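# Swap reels between scanner glass and stacks, flipping one

## Task

Take the reel currently lying on the scanner's glass and set it on top of the pile of reels that face label-down, keeping whichever side was up still facing up. Then take the uppermost reel from the stack of label-up reels, turn it over, and lay it flat on the glass with its label facing down. Finish with both grippers released from the reels.

## Robot and tools

Robot: two 6-joint arms with parallel grippers, named left_arm and right_arm. The names are labels only; left_arm sits on the +y side of the table. Root poses in the scene frame: left_arm at (-0.005, +0.262, 0) m, quat_wxyz (+0.999, 0, 0, +0.050); right_arm at (-0.009, -0.278, 0) m, quat_wxyz (+0.996, 0, 0, -0.092).

Scene frame: origin on the tabletop midway between the arms, +x out over the table, +z up. Every reported gripper pose uses this frame: end_effector_position in metres and end_effector_quat_wxyz. That position is the point between the finger pads, roughly 1 cm behind the tips, and it gets less accurate the farther the arm reaches. In the gripper's own frame the fingers point along +z and close along y.

Joint order, the same in every command row and every per-joint readout: waist (joint1), shoulder (joint2), elbow (joint3), wrist pitch (joint4), wrist yaw (joint5), wrist roll (joint6). Stated ranges in radians: waist -2.880 to 2.880, shoulder 0.000 to 3.142, elbow 0.000 to 3.019, wrist pitch -1.693 to 1.571, wrist yaw -1.571 to 1.571, wrist roll -2.094 to 2.094. The true ends may differ by up to 0.019 rad either way. A target more than 0.019 rad beyond an end, and also farther out than the joint's last reported angle, makes the call fail. A reachable overshoot gets clipped, and the result may then say "joint sent to its limit". That line can be missing even when the joint is already at its end.

Command row: one flat list of 14 numbers shared by both arms. It holds left_arm's 6 absolute joint angles (rad) and its opening, then right_arm's 6 angles and opening. Always send all 14, even if one arm stays still. Opening runs from -1 (closed) to +1 (fully open). Joint angles are absolute targets, not offsets.

execute_actions(actions): a list of up to 15 actions. Each action is a table of up to 15 rows, one row per 1/30 s step. If a table has fewer than 15 rows, its last row is held for the remaining steps. An empty list just returns the current state and images. The controller caps each step's target near the measured angle: waist 0.264, shoulder 0.32, elbow 0.276, wrist pitch 0.33, wrist yaw 0.186, wrist roll 0.522 rad. It also scales a step back if the gripper would otherwise jump more than 70 mm. Large changes therefore need several actions, and you should re-send the remainder rather than expect it to complete later. To keep a joint still, repeat its value from the "Joint targets" line.

move(target, speed, blocking): target is one 14-number row of absolute angles and openings. All joints interpolate in sync from their current angles, so the hand traces a curve rather than a straight line. speed (0.01 to 2 rad/s, default 0.5) caps the joint with the longest travel. A path lasts between 0.5 and 10 s and is cut off at 10 s. The move does not avoid obstacles or the other arm. Faster moves strike harder, and aiming past a contact presses harder. With blocking=false you get control back after 0.5 s. Until a result shows the move has ended, other motion calls are refused, so use wait or stop first. The result adds a "move:" line with these fields:
- the ending: done, off_target, moving, held or fault;
- limits=held or limits=none;
- each arm's joint farthest from its target.

wait(seconds): 0 to 10. Each arm keeps its last command, and a running move carries on. stop(): brakes a running move; it needs room to do so, and the fingers are not stopped. zoom_image(camera, region): gives a closer crop of the latest image. Cameras are cam_head_left, cam_head_right, cam_left_wrist, cam_right_wrist, each 504x504. region is [x0, y0, x1, y1] in pixels from the top-left, at most 504 by 504. read_manual(section="licences") only returns licence text. finished_scene(scene): pass the current scene number once everything is placed and released; it cannot be undone and reports success.

Reading results: each result gives both arms' gripper poses, Joint positions and Joint velocities per arm (6 joints, then the finger-pad gap in m, 0.094 when fully open), Joint targets, grip_measured (opening on the command scale), joint torques (offset and noisy) and camera images. Action calls also list joint readings at sample steps, with HELD marking steps that were held back. "joint command not followed" means a clearance check changed some joint targets.

Gripping: command an opening about 0.03 below grip_measured for a firm hold, or less below for a lighter one. Readings can be off by about 1 mm. Thin parts get less squeeze.

Things to avoid:
- dropping reels or letting them slide;
- pushing anything off the table, which fails the job;
- slamming into objects, or letting the arms collide or press on each other;
- holding loads for long: motors heat while held, a MOTOR HOT warning appears from 85 °C, and at 100 °C the arm faults and drops what it holds.

Small random tugs on held parts or pushes on loose objects can occur, so grip firmly and check the images before you let go.

Each tool is called in YAML: its name, and indented under it one key for each argument.

## Session

execute_actions:
  actions: []

Scene clock: 0.00 s.
left_arm: end_effector_position=(+0.1654, +0.6995, +0.1758) grip_measured=+1.000 end_effector_quat_wxyz=(+0.065, +0.873, -0.484, -0.012) | right_arm: end_effector_position=(+0.7597, -0.5226, +0.2070) grip_measured=+1.000 end_effector_quat_wxyz=(+0.617, -0.466, +0.631, -0.064)
Joint names: [waist, shoulder, elbow, wrist pitch, wrist yaw, wrist roll]
Joint positions: left_arm=[ 1.086  1.67   1.456 -1.483 -0.039 -0.945  0.094] | right_arm=[-0.3    2.136  1.771 -0.057 -0.975 -1.096  0.094]
Joint velocities: left_arm=[-0.005 -0.005  0.012 -0.007 -0.037 -0.007  0.   ] | right_arm=[-0.024 -0.005 -0.007  0.017 -0.007 -0.007  0.   ]
Joint torques (N m, as the arm reports them, + toward a larger angle): no reading
Motor temperatures (°C, as the motors report them): left_arm=[20 19 19 22 19 18] | right_arm=[20 19 21 20 20 21]
Joint targets: left_arm=[1.086 1.663 1.486 -1.483 -0.039 -0.945] | right_arm=[-0.300 2.144 1.792 -0.054 -0.974 -1.096]

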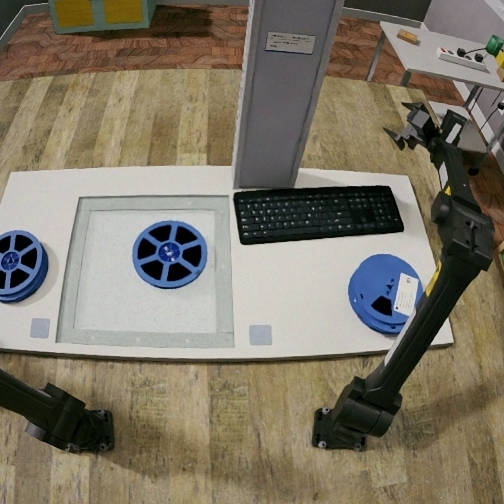

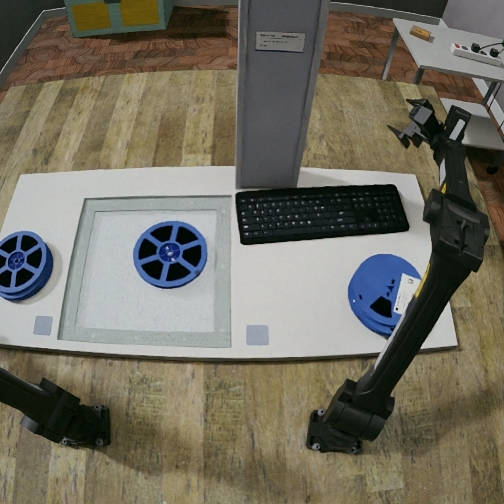

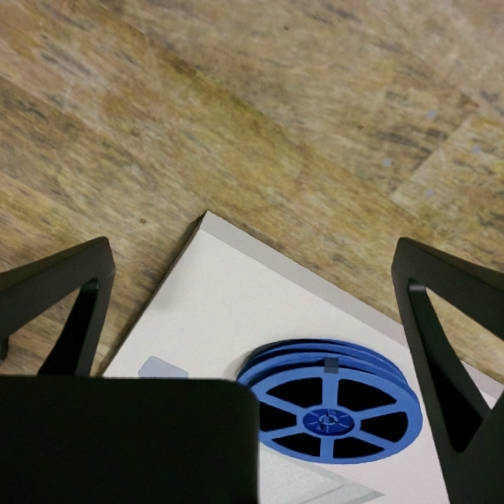

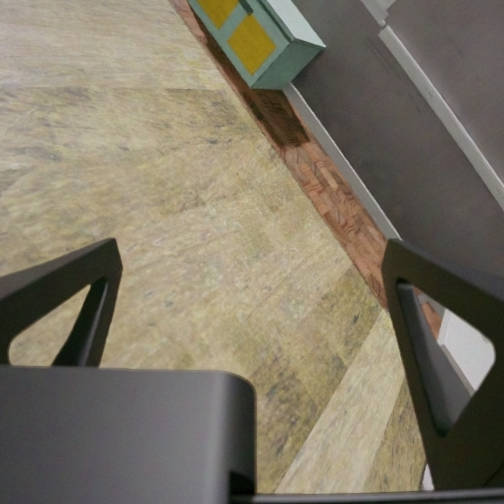

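zoom_image:
  camera: "cam_head_left"
  region: [0, 180, 250, 360]

zoom_image:
  camera: "cam_head_left"
  region: [320, 230, 470, 360]

zoom_image:
  camera: "cam_left_wrist"
  region: [220, 310, 450, 490]

Region (0, 180, 250, 360) of cam_head_left's 504x504 image, scaled by 2.016, with more detail than that image has; it fills the top 363 rows of this view, and the rest is white.

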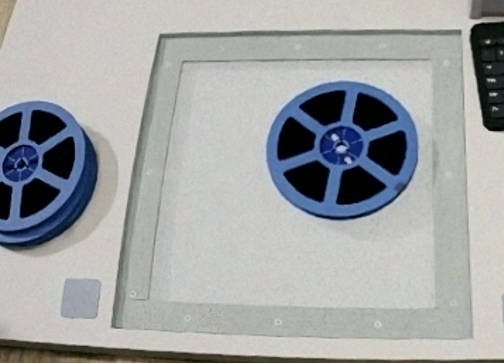

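Region (320, 230, 470, 360) of cam_head_left's 504x504 image, scaled by 3.360, with more detail than that image has; it fills the top 437 rows of this view, and the rest is white.

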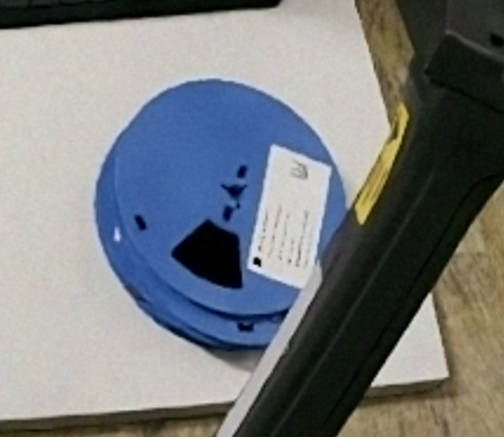

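Region (220, 310, 450, 490) of cam_left_wrist's 504x504 image, scaled by 2.191, with more detail than that image has; it fills the top 394 rows of this view, and the rest is white.

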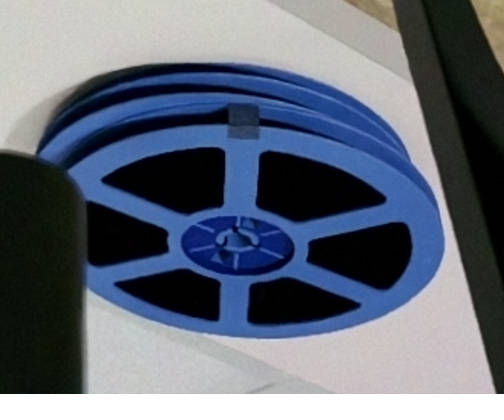

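move:
  target: [-0.48,1.104,0.91,-0.751,0,0,1,-0.185,0.777,0.727,-0.895,0,0,1]
  speed: 1.0

Scene clock: 4.17 s.
left_arm: end_effector_position=(+0.3919, +0.0997, +0.2203) grip_measured=+1.000 end_effector_quat_wxyz=(+0.289, +0.179, +0.939, -0.058) | right_arm: end_effector_position=(+0.2928, -0.3985, +0.2259) grip_measured=+1.000 end_effector_quat_wxyz=(+0.306, +0.176, +0.934, -0.059)
Joint names: [waist, shoulder, elbow, wrist pitch, wrist yaw, wrist roll]
Joint positions: left_arm=[-0.487  1.115  0.913 -0.77  -0.    -0.01   0.094] | right_arm=[-0.196  0.773  0.722 -0.886 -0.002 -0.008  0.094]
Joint velocities: left_arm=[ 0.005 -0.015 -0.002  0.007 -0.066 -0.022  0.   ] | right_arm=[ 0.005 -0.005  0.012  0.007 -0.022  0.022  0.   ]
Joint torques (N m, as the arm reports them, + toward a larger angle): left_arm=[ 2.91 -9.51  8.81  1.91 -0.06 -0.01] | right_arm=[ 1.8  -1.37  9.26  1.41  0.07  0.  ]
Motor temperatures (°C, as the motors report them): left_arm=[20 19 19 22 19 18] | right_arm=[20 20 23 20 20 21]
Joint targets: left_arm=[-0.480 1.104 0.910 -0.751 -0.000 -0.000] | right_arm=[-0.185 0.777 0.727 -0.895 0.000 0.000]
move: done; limits=none; left_arm: farthest joint: the wrist pitch, 0.019 radians from its target (0.732 radians at the start); right_arm: farthest joint: the waist, 0.011 radians from its target (0.115 radians at the start)

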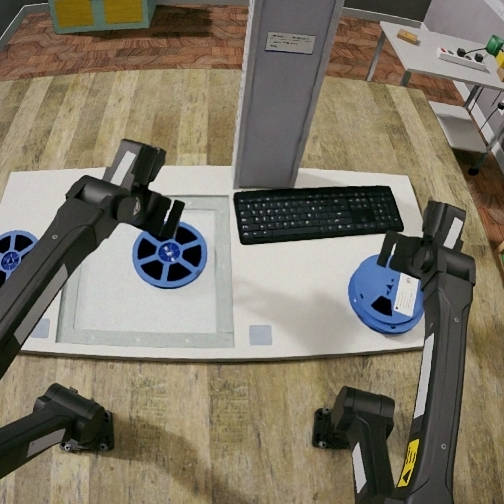

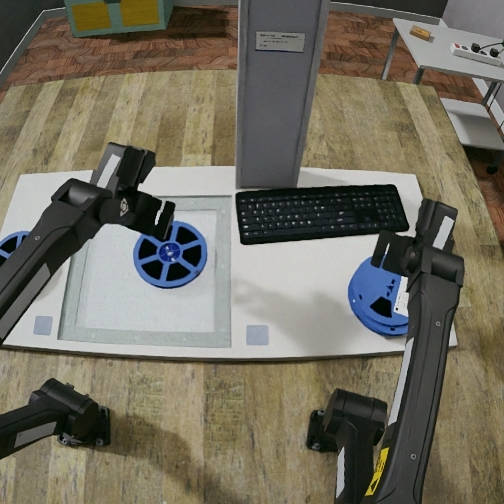

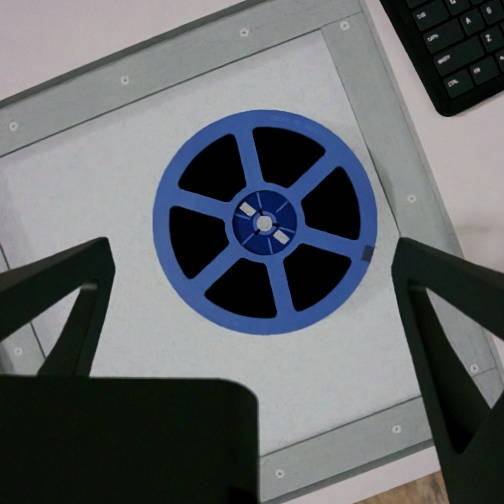

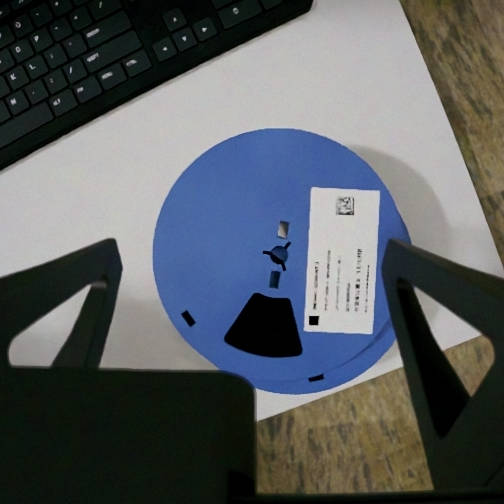

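zoom_image:
  camera: "cam_left_wrist"
  region: [200, 160, 390, 300]

Region (200, 160, 390, 300) of cam_left_wrist's 504x504 image, scaled by 2.653, with more detail than that image has; it fills the top 371 rows of this view, and the rest is white.

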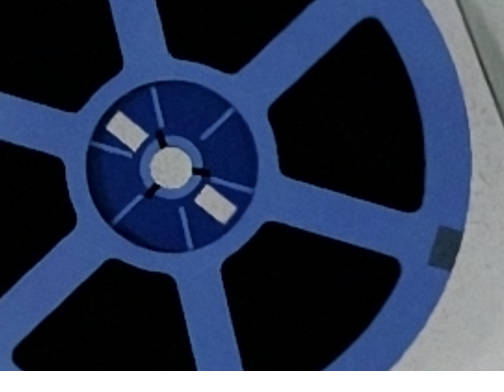

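move:
  target: [-0.384,1.596,1.13,-1.105,0,-0.159,0.62,-0.423,1.5,1.104,-1.175,0,0.554,1]
  speed: 0.7

Scene clock: 7.47 s.
left_arm: end_effector_position=(+0.3958, +0.1427, +0.0704) grip_measured=+0.623 end_effector_quat_wxyz=(-0.024, +0.069, +0.997, +0.005) | right_arm: end_effector_position=(+0.3225, -0.5063, +0.1091) grip_measured=+1.000 end_effector_quat_wxyz=(-0.011, +0.543, +0.839, +0.001)
Joint names: [waist, shoulder, elbow, wrist pitch, wrist yaw, wrist roll]
Joint positions: left_arm=[-0.389  1.598  1.073 -1.096 -0.    -0.15   0.076] | right_arm=[-0.419  1.494  1.066 -1.165 -0.002  0.546  0.094]
Joint velocities: left_arm=[ 0.005 -0.005 -0.007 -0.017 -0.007 -0.007  0.   ] | right_arm=[ 0.005  0.005 -0.007  0.002 -0.037 -0.037  0.   ]
Joint torques (N m, as the arm reports them, + toward a larger angle): left_arm=[  2.72 -14.55  11.21  -0.08  -0.06  -0.15] | right_arm=[  0.83 -11.23  10.16  -0.03   0.09   0.01]
Motor temperatures (°C, as the motors report them): left_arm=[20 19 20 22 19 18] | right_arm=[20 20 24 20 20 21]
Joint targets: left_arm=[-0.384 1.596 1.130 -1.105 0.000 -0.159] | right_arm=[-0.423 1.500 1.104 -1.175 -0.000 0.554]
move: off_target (left_arm, right_arm); limits=none; left_arm: farthest joint: the elbow, 0.057 radians from its target (0.217 radians at the start); right_arm: farthest joint: the elbow, 0.038 radians from its target (0.382 radians at the start)

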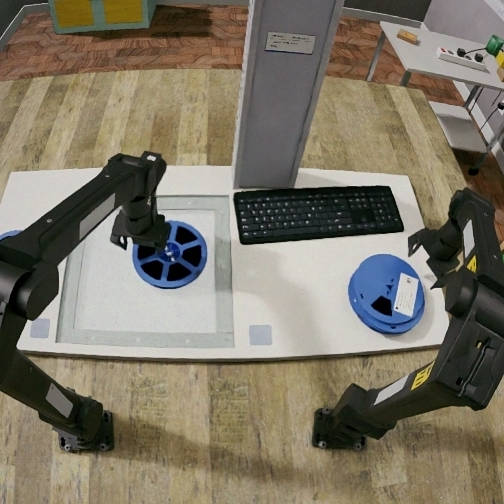

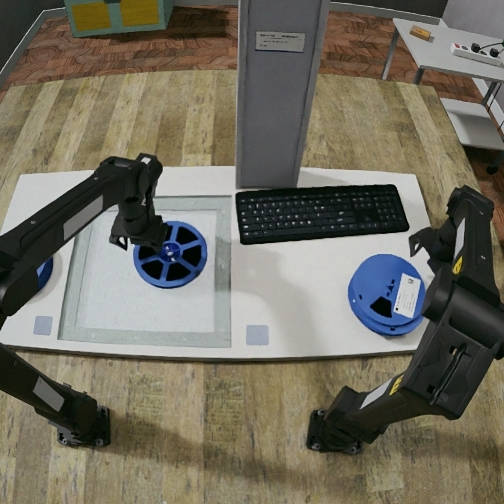

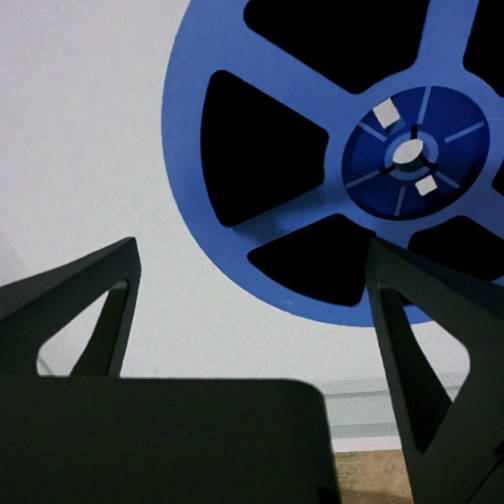

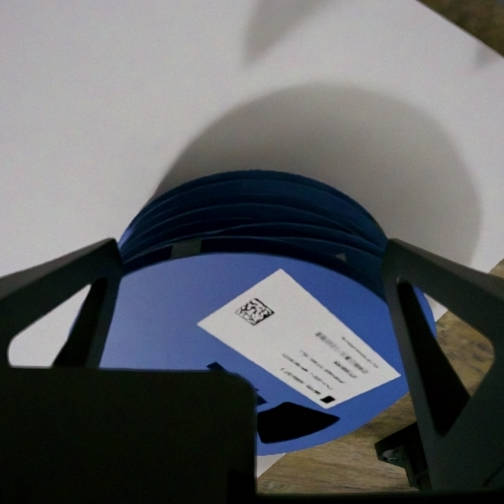

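move:
  target: [-0.384,1.63,1.155,-1.03,0,-0.165,0.62,-0.423,1.506,1.14,-1.185,0,0.554,1]
  speed: 0.3

zoom_image:
  camera: "cam_right_wrist"
  region: [100, 150, 420, 330]

Scene clock: 8.73 s.
left_arm: end_effector_position=(+0.4186, +0.1359, +0.0695) grip_measured=+0.623 end_effector_quat_wxyz=(+0.004, +0.066, +0.998, -0.001) | right_arm: end_effector_position=(+0.3336, -0.5140, +0.1231) grip_measured=+1.000 end_effector_quat_wxyz=(+0.004, +0.544, +0.839, +0.001)
Joint names: [waist, shoulder, elbow, wrist pitch, wrist yaw, wrist roll]
Joint positions: left_arm=[-0.389  1.621  1.1   -1.041 -0.    -0.155  0.076] | right_arm=[-0.419  1.494  1.107 -1.174 -0.002  0.546  0.094]
Joint velocities: left_arm=[-0.005 -0.015  0.002  0.002  0.007 -0.037  0.001] | right_arm=[-0.005 -0.005  0.007 -0.007  0.051  0.007  0.   ]
Joint torques (N m, as the arm reports them, + toward a larger angle): left_arm=[  2.66 -13.73  11.13   0.73  -0.07  -0.15] | right_arm=[  0.76 -11.13   9.97   0.03   0.09   0.  ]
Motor temperatures (°C, as the motors report them): left_arm=[20 19 20 22 19 18] | right_arm=[20 20 24 20 20 21]
Joint targets: left_arm=[-0.384 1.630 1.155 -1.030 -0.000 -0.165] | right_arm=[-0.423 1.506 1.140 -1.185 0.000 0.554]
move: off_target (left_arm, right_arm); limits=none; left_arm: farthest joint: the elbow, 0.055 radians from its target (0.082 radians at the start); right_arm: farthest joint: the elbow, 0.033 radians from its target (0.074 radians at the start)

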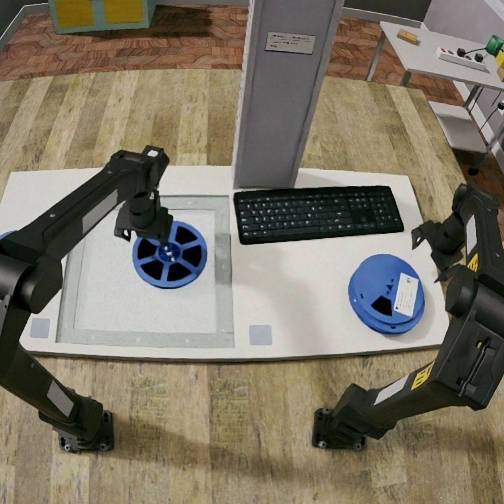

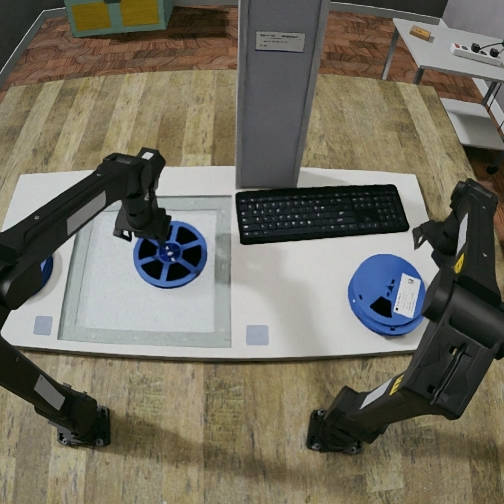

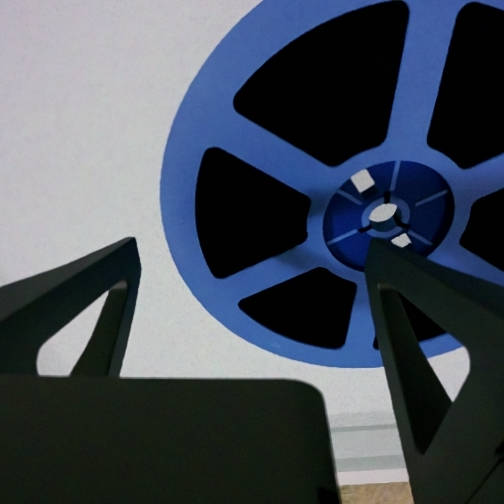

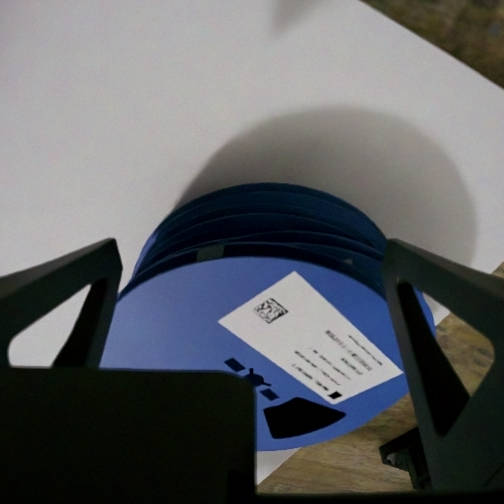

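Region (100, 150, 420, 330) of cam_right_wrist's 504x504 image, scaled by 1.575, with more detail than that image has; it fills the top 284 rows of this view, and the rest is white.

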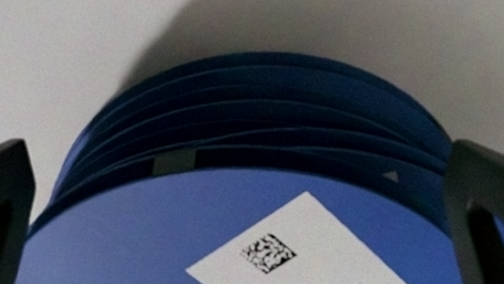

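move:
  target: [-0.375,1.655,1.07,-0.985,0,-0.165,0.62,-0.423,1.54,1.064,-1.095,0,0.554,1]
  speed: 0.2

Scene clock: 9.97 s.
left_arm: end_effector_position=(+0.4155, +0.1396, +0.0491) grip_measured=+0.623 end_effector_quat_wxyz=(-0.001, +0.063, +0.998, +0.000) | right_arm: end_effector_position=(+0.3325, -0.5132, +0.0987) grip_measured=+1.000 end_effector_quat_wxyz=(+0.005, +0.544, +0.839, +0.001)
Joint names: [waist, shoulder, elbow, wrist pitch, wrist yaw, wrist roll]
Joint positions: left_arm=[-0.383  1.646  1.071 -0.997 -0.    -0.156  0.076] | right_arm=[-0.419  1.518  1.063 -1.107 -0.002  0.546  0.094]
Joint velocities: left_arm=[-0.015  0.015 -0.007  0.002  0.022  0.022  0.001] | right_arm=[-0.015 -0.005  0.007  0.002 -0.007 -0.051  0.   ]
Joint torques (N m, as the arm reports them, + toward a larger angle): left_arm=[  2.72 -13.93   6.98   0.75  -0.06  -0.17] | right_arm=[  0.79 -10.36   7.19   1.14   0.09   0.  ]
Motor temperatures (°C, as the motors report them): left_arm=[20 20 20 22 19 18] | right_arm=[20 20 24 20 20 21]
Joint targets: left_arm=[-0.375 1.655 1.070 -0.985 0.000 -0.165] | right_arm=[-0.423 1.540 1.064 -1.095 0.000 0.554]
move: off_target (right_arm); limits=none; left_arm: farthest joint: the wrist pitch, 0.012 radians from its target (0.056 radians at the start); right_arm: farthest joint: the shoulder, 0.022 radians from its target (0.046 radians at the start)

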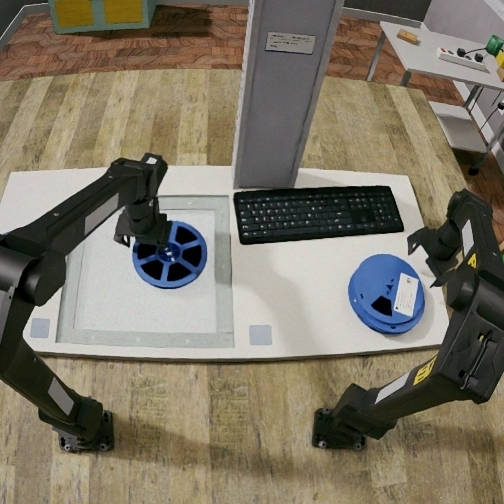

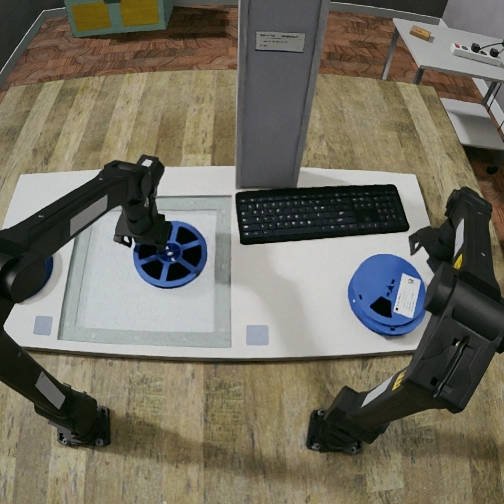

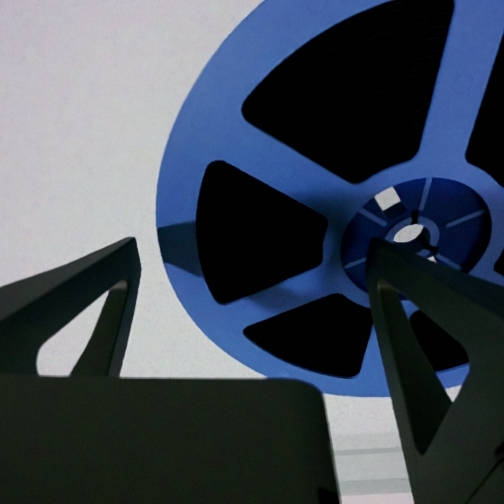

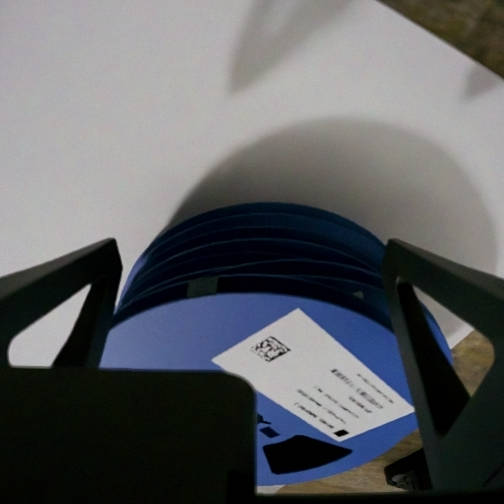

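move:
  target: [-0.37,1.683,1.07,-0.957,0,-0.165,0.62,-0.423,1.56,1.04,-1.058,0,0.554,1]
  speed: 0.08

Scene clock: 11.10 s.
left_arm: end_effector_position=(+0.4206, +0.1401, +0.0397) grip_measured=+0.623 end_effector_quat_wxyz=(+0.001, +0.061, +0.998, -0.001) | right_arm: end_effector_position=(+0.3315, -0.5125, +0.0840) grip_measured=+1.000 end_effector_quat_wxyz=(+0.003, +0.544, +0.839, +0.001)
Joint names: [waist, shoulder, elbow, wrist pitch, wrist yaw, wrist roll]
Joint positions: left_arm=[-0.378  1.669  1.071 -0.97   0.001 -0.156  0.076] | right_arm=[-0.419  1.535  1.04  -1.07  -0.002  0.546  0.094]
Joint velocities: left_arm=[-0.005  0.005 -0.007 -0.002 -0.022 -0.081 -0.001] | right_arm=[-0.005 -0.015 -0.002 -0.007  0.051 -0.007  0.   ]
Joint torques (N m, as the arm reports them, + toward a larger angle): left_arm=[  2.96 -13.7    7.     0.81  -0.12  -0.17] | right_arm=[  0.79 -10.27   6.95   1.15   0.09   0.  ]
Motor temperatures (°C, as the motors report them): left_arm=[20 20 20 22 19 18] | right_arm=[20 20 24 20 20 21]
Joint targets: left_arm=[-0.370 1.683 1.070 -0.957 -0.000 -0.165] | right_arm=[-0.423 1.560 1.040 -1.058 -0.000 0.554]
move: off_target (right_arm); limits=none; left_arm: farthest joint: the shoulder, 0.014 radians from its target (0.037 radians at the start); right_arm: farthest joint: the shoulder, 0.025 radians from its target (0.042 radians at the start)

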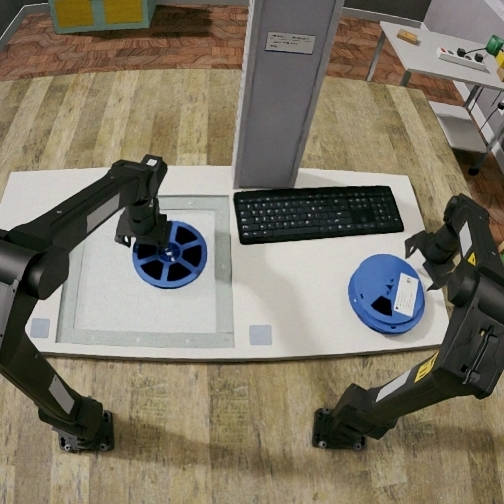

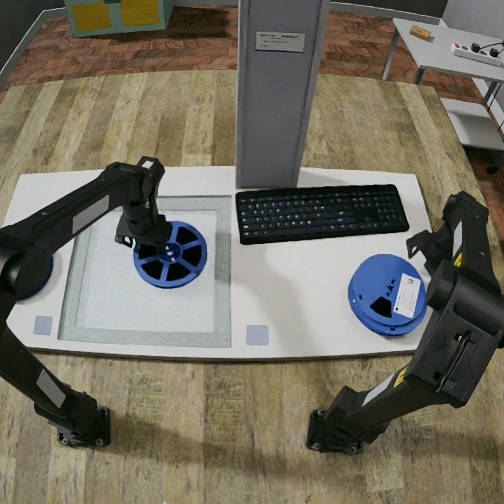

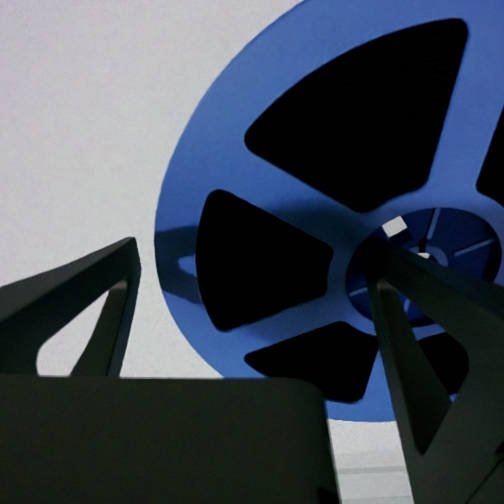

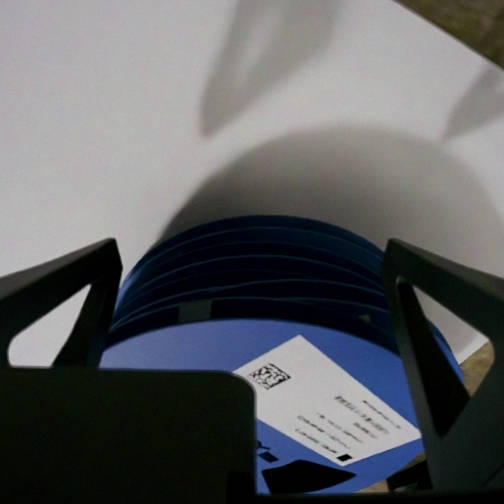

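move:
  target: [-0.37,1.683,1.066,-0.957,0,-0.165,0.36,-0.385,1.488,1.004,-1.097,0,0.585,1]
  speed: 0.08

Scene clock: 12.57 s.
left_arm: end_effector_position=(+0.4205, +0.1400, +0.0397) grip_measured=+0.366 end_effector_quat_wxyz=(+0.001, +0.061, +0.998, -0.001) | right_arm: end_effector_position=(+0.3230, -0.4967, +0.0855) grip_measured=+1.000 end_effector_quat_wxyz=(-0.005, +0.546, +0.838, -0.000)
Joint names: [waist, shoulder, elbow, wrist pitch, wrist yaw, wrist roll]
Joint positions: left_arm=[-0.378  1.669  1.071 -0.97   0.001 -0.155  0.064] | right_arm=[-0.397  1.504  1.008 -1.084  0.001  0.573  0.094]
Joint velocities: left_arm=[-0.005  0.005 -0.002  0.002 -0.007 -0.007 -0.   ] | right_arm=[ 0.005  0.005  0.002 -0.017  0.007  0.022  0.   ]
Joint torques (N m, as the arm reports them, + toward a larger angle): left_arm=[  2.91 -13.71   6.71   0.81  -0.14  -0.17] | right_arm=[  1.89 -12.95   6.61  -0.1    0.01   0.04]
Motor temperatures (°C, as the motors report them): left_arm=[20 20 20 22 19 18] | right_arm=[20 20 24 20 20 21]
Joint targets: left_arm=[-0.370 1.683 1.066 -0.957 0.000 -0.165] | right_arm=[-0.385 1.488 1.004 -1.097 0.000 0.585]
move: done; limits=none; left_arm: farthest joint: the shoulder, 0.014 radians from its target (0.014 radians at the start); right_arm: farthest joint: the shoulder, 0.016 radians from its target (0.047 radians at the start)

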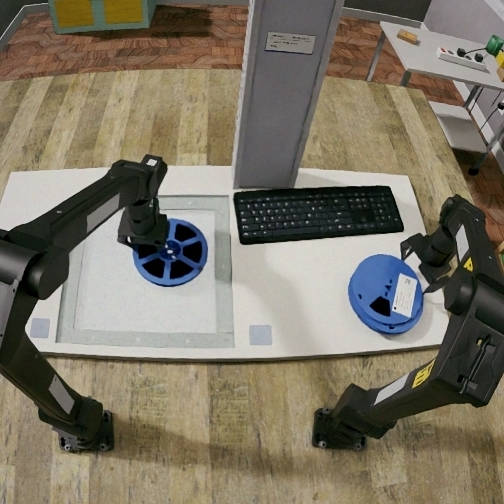

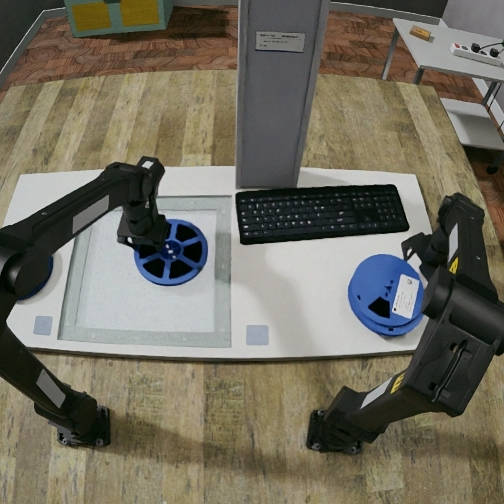

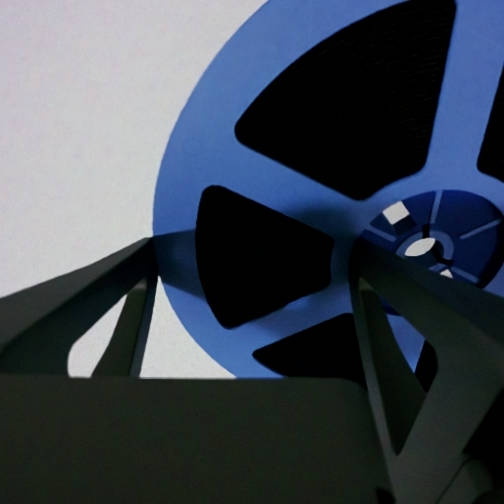

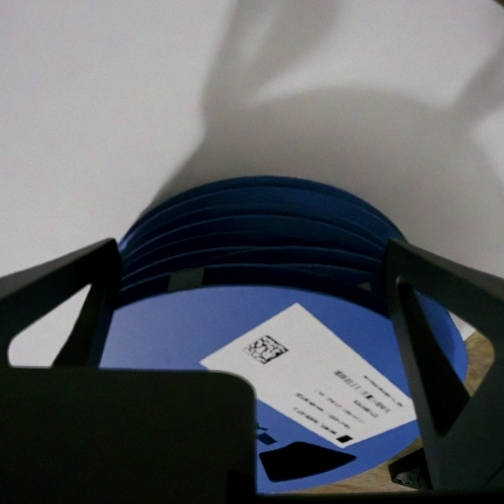

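move:
  target: [-0.37,1.669,1.09,-0.965,0,-0.165,0.325,-0.357,1.435,0.954,-1.072,0,0.61,1]
  speed: 0.1

Scene clock: 13.77 s.
left_arm: end_effector_position=(+0.4205, +0.1400, +0.0397) grip_measured=+0.338 end_effector_quat_wxyz=(+0.001, +0.061, +0.998, -0.001) | right_arm: end_effector_position=(+0.3135, -0.4777, +0.0878) grip_measured=+1.000 end_effector_quat_wxyz=(-0.002, +0.545, +0.839, -0.001)
Joint names: [waist, shoulder, elbow, wrist pitch, wrist yaw, wrist roll]
Joint positions: left_arm=[-0.378  1.669  1.071 -0.97   0.001 -0.155  0.063] | right_arm=[-0.369  1.451  0.958 -1.081  0.001  0.599  0.094]
Joint velocities: left_arm=[ 0.005  0.005  0.007 -0.012  0.037  0.066  0.001] | right_arm=[-0.015  0.015 -0.012  0.002 -0.081 -0.007  0.   ]
Joint torques (N m, as the arm reports them, + toward a larger angle): left_arm=[  2.95 -15.09   8.39   0.52  -0.13  -0.17] | right_arm=[  1.87 -12.15   6.73   0.95  -0.01   0.02]
Motor temperatures (°C, as the motors report them): left_arm=[20 20 20 22 19 18] | right_arm=[20 20 24 20 20 21]
Joint targets: left_arm=[-0.370 1.669 1.090 -0.965 0.000 -0.165] | right_arm=[-0.357 1.435 0.954 -1.072 -0.000 0.610]
move: done; limits=none; left_arm: farthest joint: the elbow, 0.019 radians from its target (0.019 radians at the start); right_arm: farthest joint: the shoulder, 0.016 radians from its target (0.069 radians at the start)

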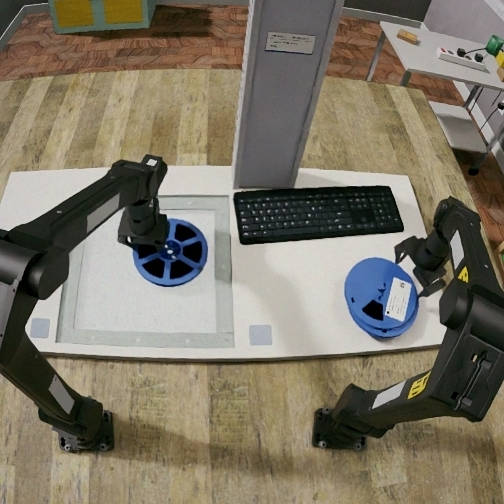

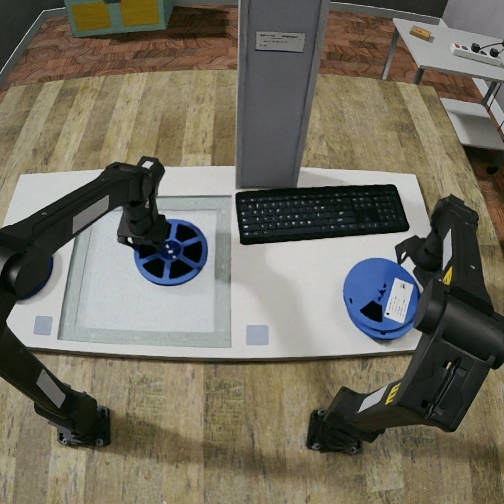

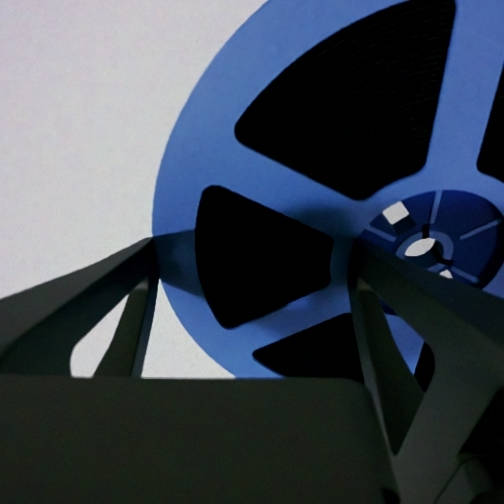

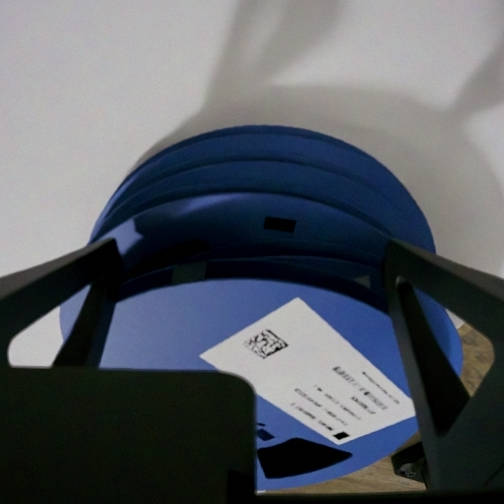

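zoom_image:
  camera: "cam_right_wrist"
  region: [90, 110, 440, 330]

zoom_image:
  camera: "cam_head_left"
  region: [330, 230, 460, 350]

Region (90, 110, 440, 330) of cam_right_wrist's 504x504 image, scaled by 1.440, with more detail than that image has; it fills the top 317 rows of this view, and the rest is white.

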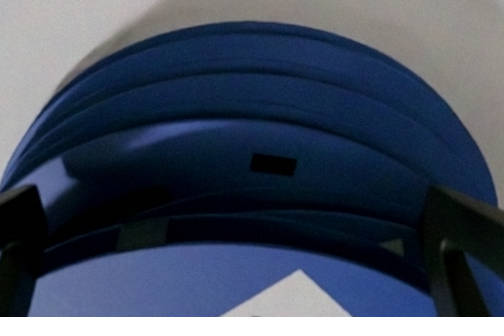

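Region (330, 230, 460, 350) of cam_head_left's 504x504 image, scaled by 3.877, with more detail than that image has; it fills the top 465 rows of this view, and the rest is white.

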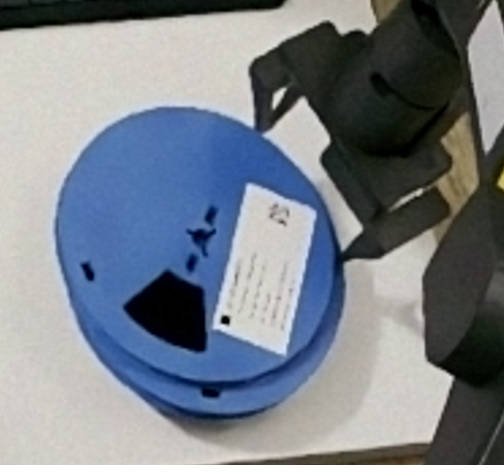

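execute_actions:
  actions:
    - [[-0.37,1.669,1.11,-0.965,0,-0.165,0.305,-0.357,1.421,0.958,-1.10,0,0.61,1]]

move:
  target: [-0.37,1.553,1.231,-1.194,0,-0.165,0.305,-0.357,1.421,0.958,-1.10,0,0.61,1]
  speed: 0.25

Scene clock: 14.77 s.
left_arm: end_effector_position=(+0.4205, +0.1400, +0.0397) grip_measured=+0.324 end_effector_quat_wxyz=(+0.001, +0.061, +0.998, -0.001) | right_arm: end_effector_position=(+0.3122, -0.4766, +0.0927) grip_measured=+1.000 end_effector_quat_wxyz=(+0.001, +0.546, +0.838, -0.001)
Joint names: [waist, shoulder, elbow, wrist pitch, wrist yaw, wrist roll]
Joint positions: left_arm=[-0.378  1.669  1.071 -0.97   0.001 -0.156  0.062] | right_arm=[-0.368  1.438  0.958 -1.09   0.001  0.602  0.094]
Joint velocities: left_arm=[-0.005 -0.024  0.007 -0.017  0.007 -0.022 -0.001] | right_arm=[ 0.015  0.015 -0.017 -0.002 -0.051  0.051  0.   ]
Joint torques (N m, as the arm reports them, + toward a larger angle): left_arm=[  2.93 -15.08   9.78   0.51  -0.13  -0.17] | right_arm=[  1.74 -12.08   7.05   0.03  -0.01   0.  ]
Motor temperatures (°C, as the motors report them): left_arm=[20 20 21 22 19 18] | right_arm=[20 20 24 20 20 21]
Joint targets: left_arm=[-0.370 1.669 1.110 -0.965 -0.000 -0.165] | right_arm=[-0.357 1.421 0.958 -1.100 0.000 0.610]
Step readings (joint positions):
0: left_arm=[-0.378 1.669 1.071 -0.970 0.001 -0.155] | right_arm=[-0.369 1.451 0.958 -1.081 0.001 0.599]
1: left_arm=[-0.378 1.669 1.071 -0.970 0.001 -0.155] | right_arm=[-0.369 1.451 0.958 -1.081 0.001 0.599]
2: left_arm=[-0.378 1.669 1.071 -0.970 0.001 -0.155] | right_arm=[-0.369 1.449 0.958 -1.083 0.001 0.599]
4: left_arm=[-0.378 1.669 1.071 -0.970 0.001 -0.156] | right_arm=[-0.369 1.445 0.958 -1.086 0.001 0.601]
8: left_arm=[-0.378 1.669 1.071 -0.970 0.001 -0.156] | right_arm=[-0.368 1.438 0.958 -1.089 0.001 0.602]
15: Joint positions above

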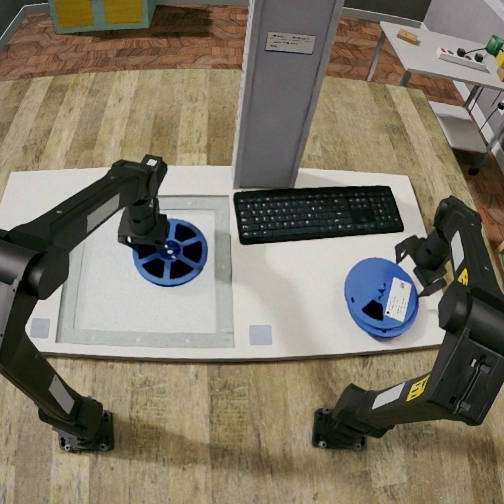

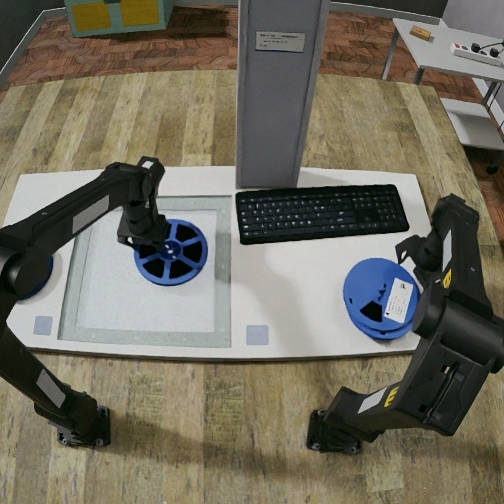

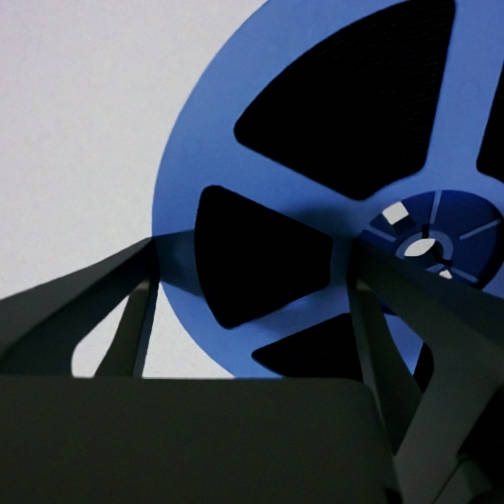

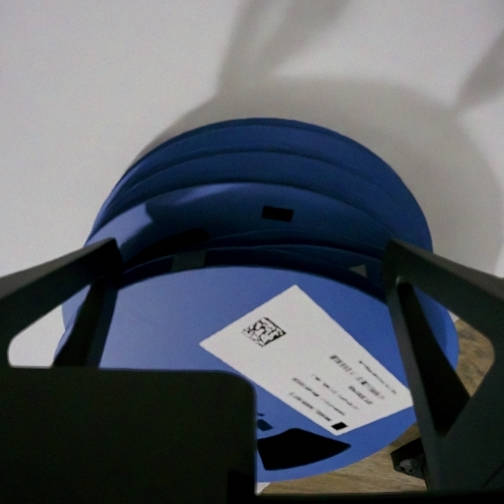

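Scene clock: 16.10 s.
left_arm: end_effector_position=(+0.4163, +0.1412, +0.1135) grip_measured=+0.323 end_effector_quat_wxyz=(-0.008, +0.061, +0.998, +0.001) | right_arm: end_effector_position=(+0.3122, -0.4766, +0.0927) grip_measured=+1.000 end_effector_quat_wxyz=(+0.001, +0.546, +0.838, -0.001)
Joint names: [waist, shoulder, elbow, wrist pitch, wrist yaw, wrist roll]
Joint positions: left_arm=[-0.378  1.574  1.172 -1.185  0.002 -0.156  0.062] | right_arm=[-0.368  1.438  0.958 -1.09   0.001  0.602  0.094]
Joint velocities: left_arm=[-0.005 -0.005  0.002  0.012 -0.081  0.037 -0.001] | right_arm=[ 0.024 -0.005  0.007  0.002  0.022  0.066  0.   ]
Joint torques (N m, as the arm reports them, + toward a larger angle): left_arm=[  3.05 -16.35  11.77  -0.01  -0.14  -0.16] | right_arm=[  1.77 -12.04   7.05   0.03   0.     0.  ]
Motor temperatures (°C, as the motors report them): left_arm=[20 20 21 22 19 18] | right_arm=[20 20 24 20 20 21]
Joint targets: left_arm=[-0.370 1.553 1.231 -1.194 0.000 -0.165] | right_arm=[-0.357 1.421 0.958 -1.100 -0.000 0.610]
move: off_target (left_arm); limits=none; left_arm: farthest joint: the elbow, 0.059 radians from its target (0.160 radians at the start); right_arm: farthest joint: the shoulder, 0.017 radians from its target (0.017 radians at the start)

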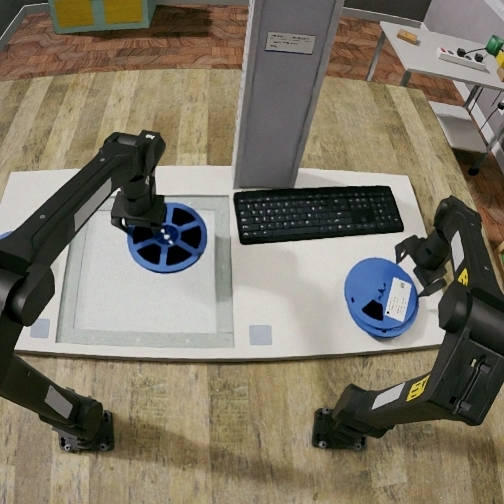

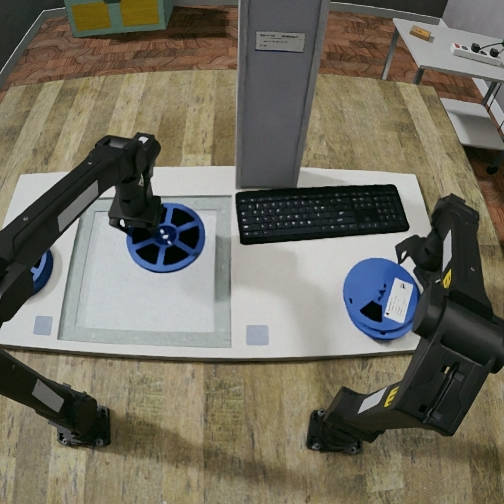

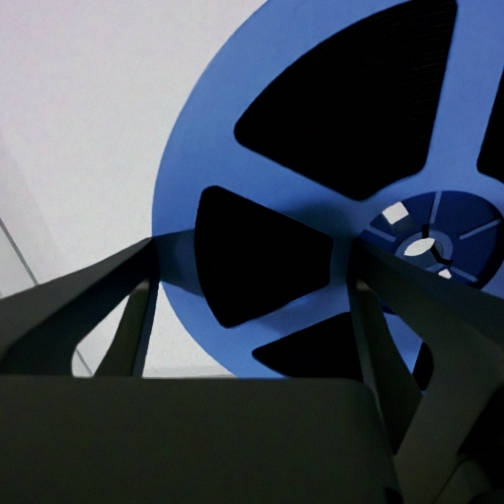

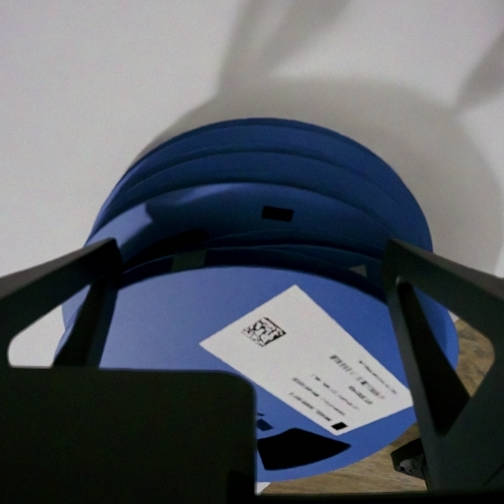

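move:
  target: [0.535,1.553,1.231,-1.18,0,0.1,0.305,-0.326,1.378,0.91,-1.095,0,0.64,1]
  speed: 0.7

Scene clock: 18.60 s.
left_arm: end_effector_position=(+0.3467, +0.5237, +0.1135) grip_measured=+0.323 end_effector_quat_wxyz=(-0.008, -0.271, +0.962, -0.002) | right_arm: end_effector_position=(+0.3028, -0.4579, +0.0916) grip_measured=+1.000 end_effector_quat_wxyz=(-0.001, +0.545, +0.838, -0.001)
Joint names: [waist, shoulder, elbow, wrist pitch, wrist yaw, wrist roll]
Joint positions: left_arm=[ 0.539  1.574  1.172 -1.185 -0.002  0.09   0.062] | right_arm=[-0.337  1.396  0.912 -1.09   0.001  0.631  0.094]
Joint velocities: left_arm=[-0.005  0.005 -0.007 -0.007 -0.051 -0.066 -0.   ] | right_arm=[-0.015 -0.005  0.007  0.007  0.007 -0.037  0.   ]
Joint torques (N m, as the arm reports them, + toward a larger angle): left_arm=[  1.77 -16.52  11.82   0.48   0.03   0.04] | right_arm=[  1.84 -11.36   6.82   0.27  -0.01   0.02]
Motor temperatures (°C, as the motors report them): left_arm=[20 20 21 22 19 18] | right_arm=[20 20 24 20 20 21]
Joint targets: left_arm=[0.535 1.553 1.231 -1.180 -0.000 0.100] | right_arm=[-0.326 1.378 0.910 -1.095 -0.000 0.640]
move: off_target (left_arm); limits=none; left_arm: farthest joint: the elbow, 0.059 radians from its target (0.059 radians at the start); right_arm: farthest joint: the shoulder, 0.018 radians from its target (0.060 radians at the start)

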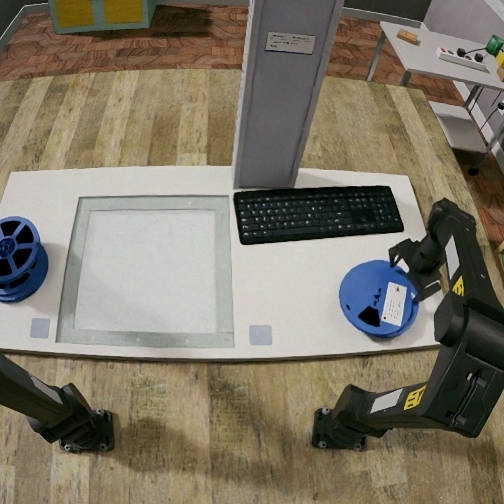

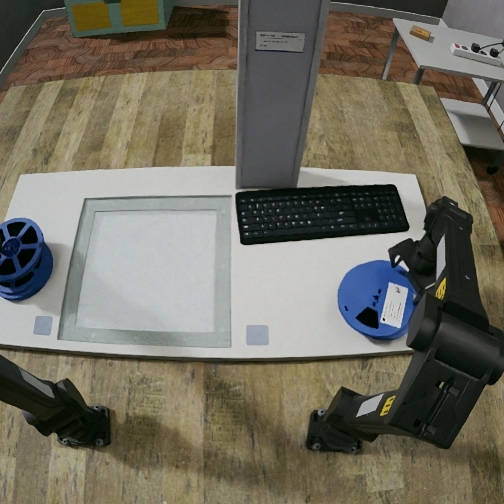

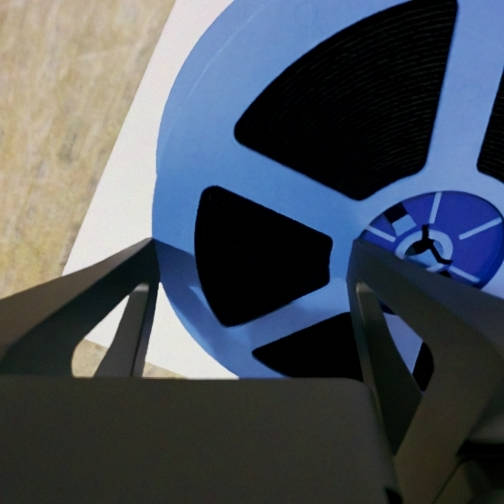

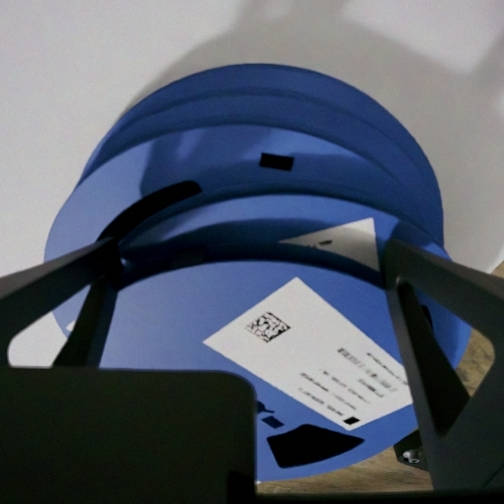

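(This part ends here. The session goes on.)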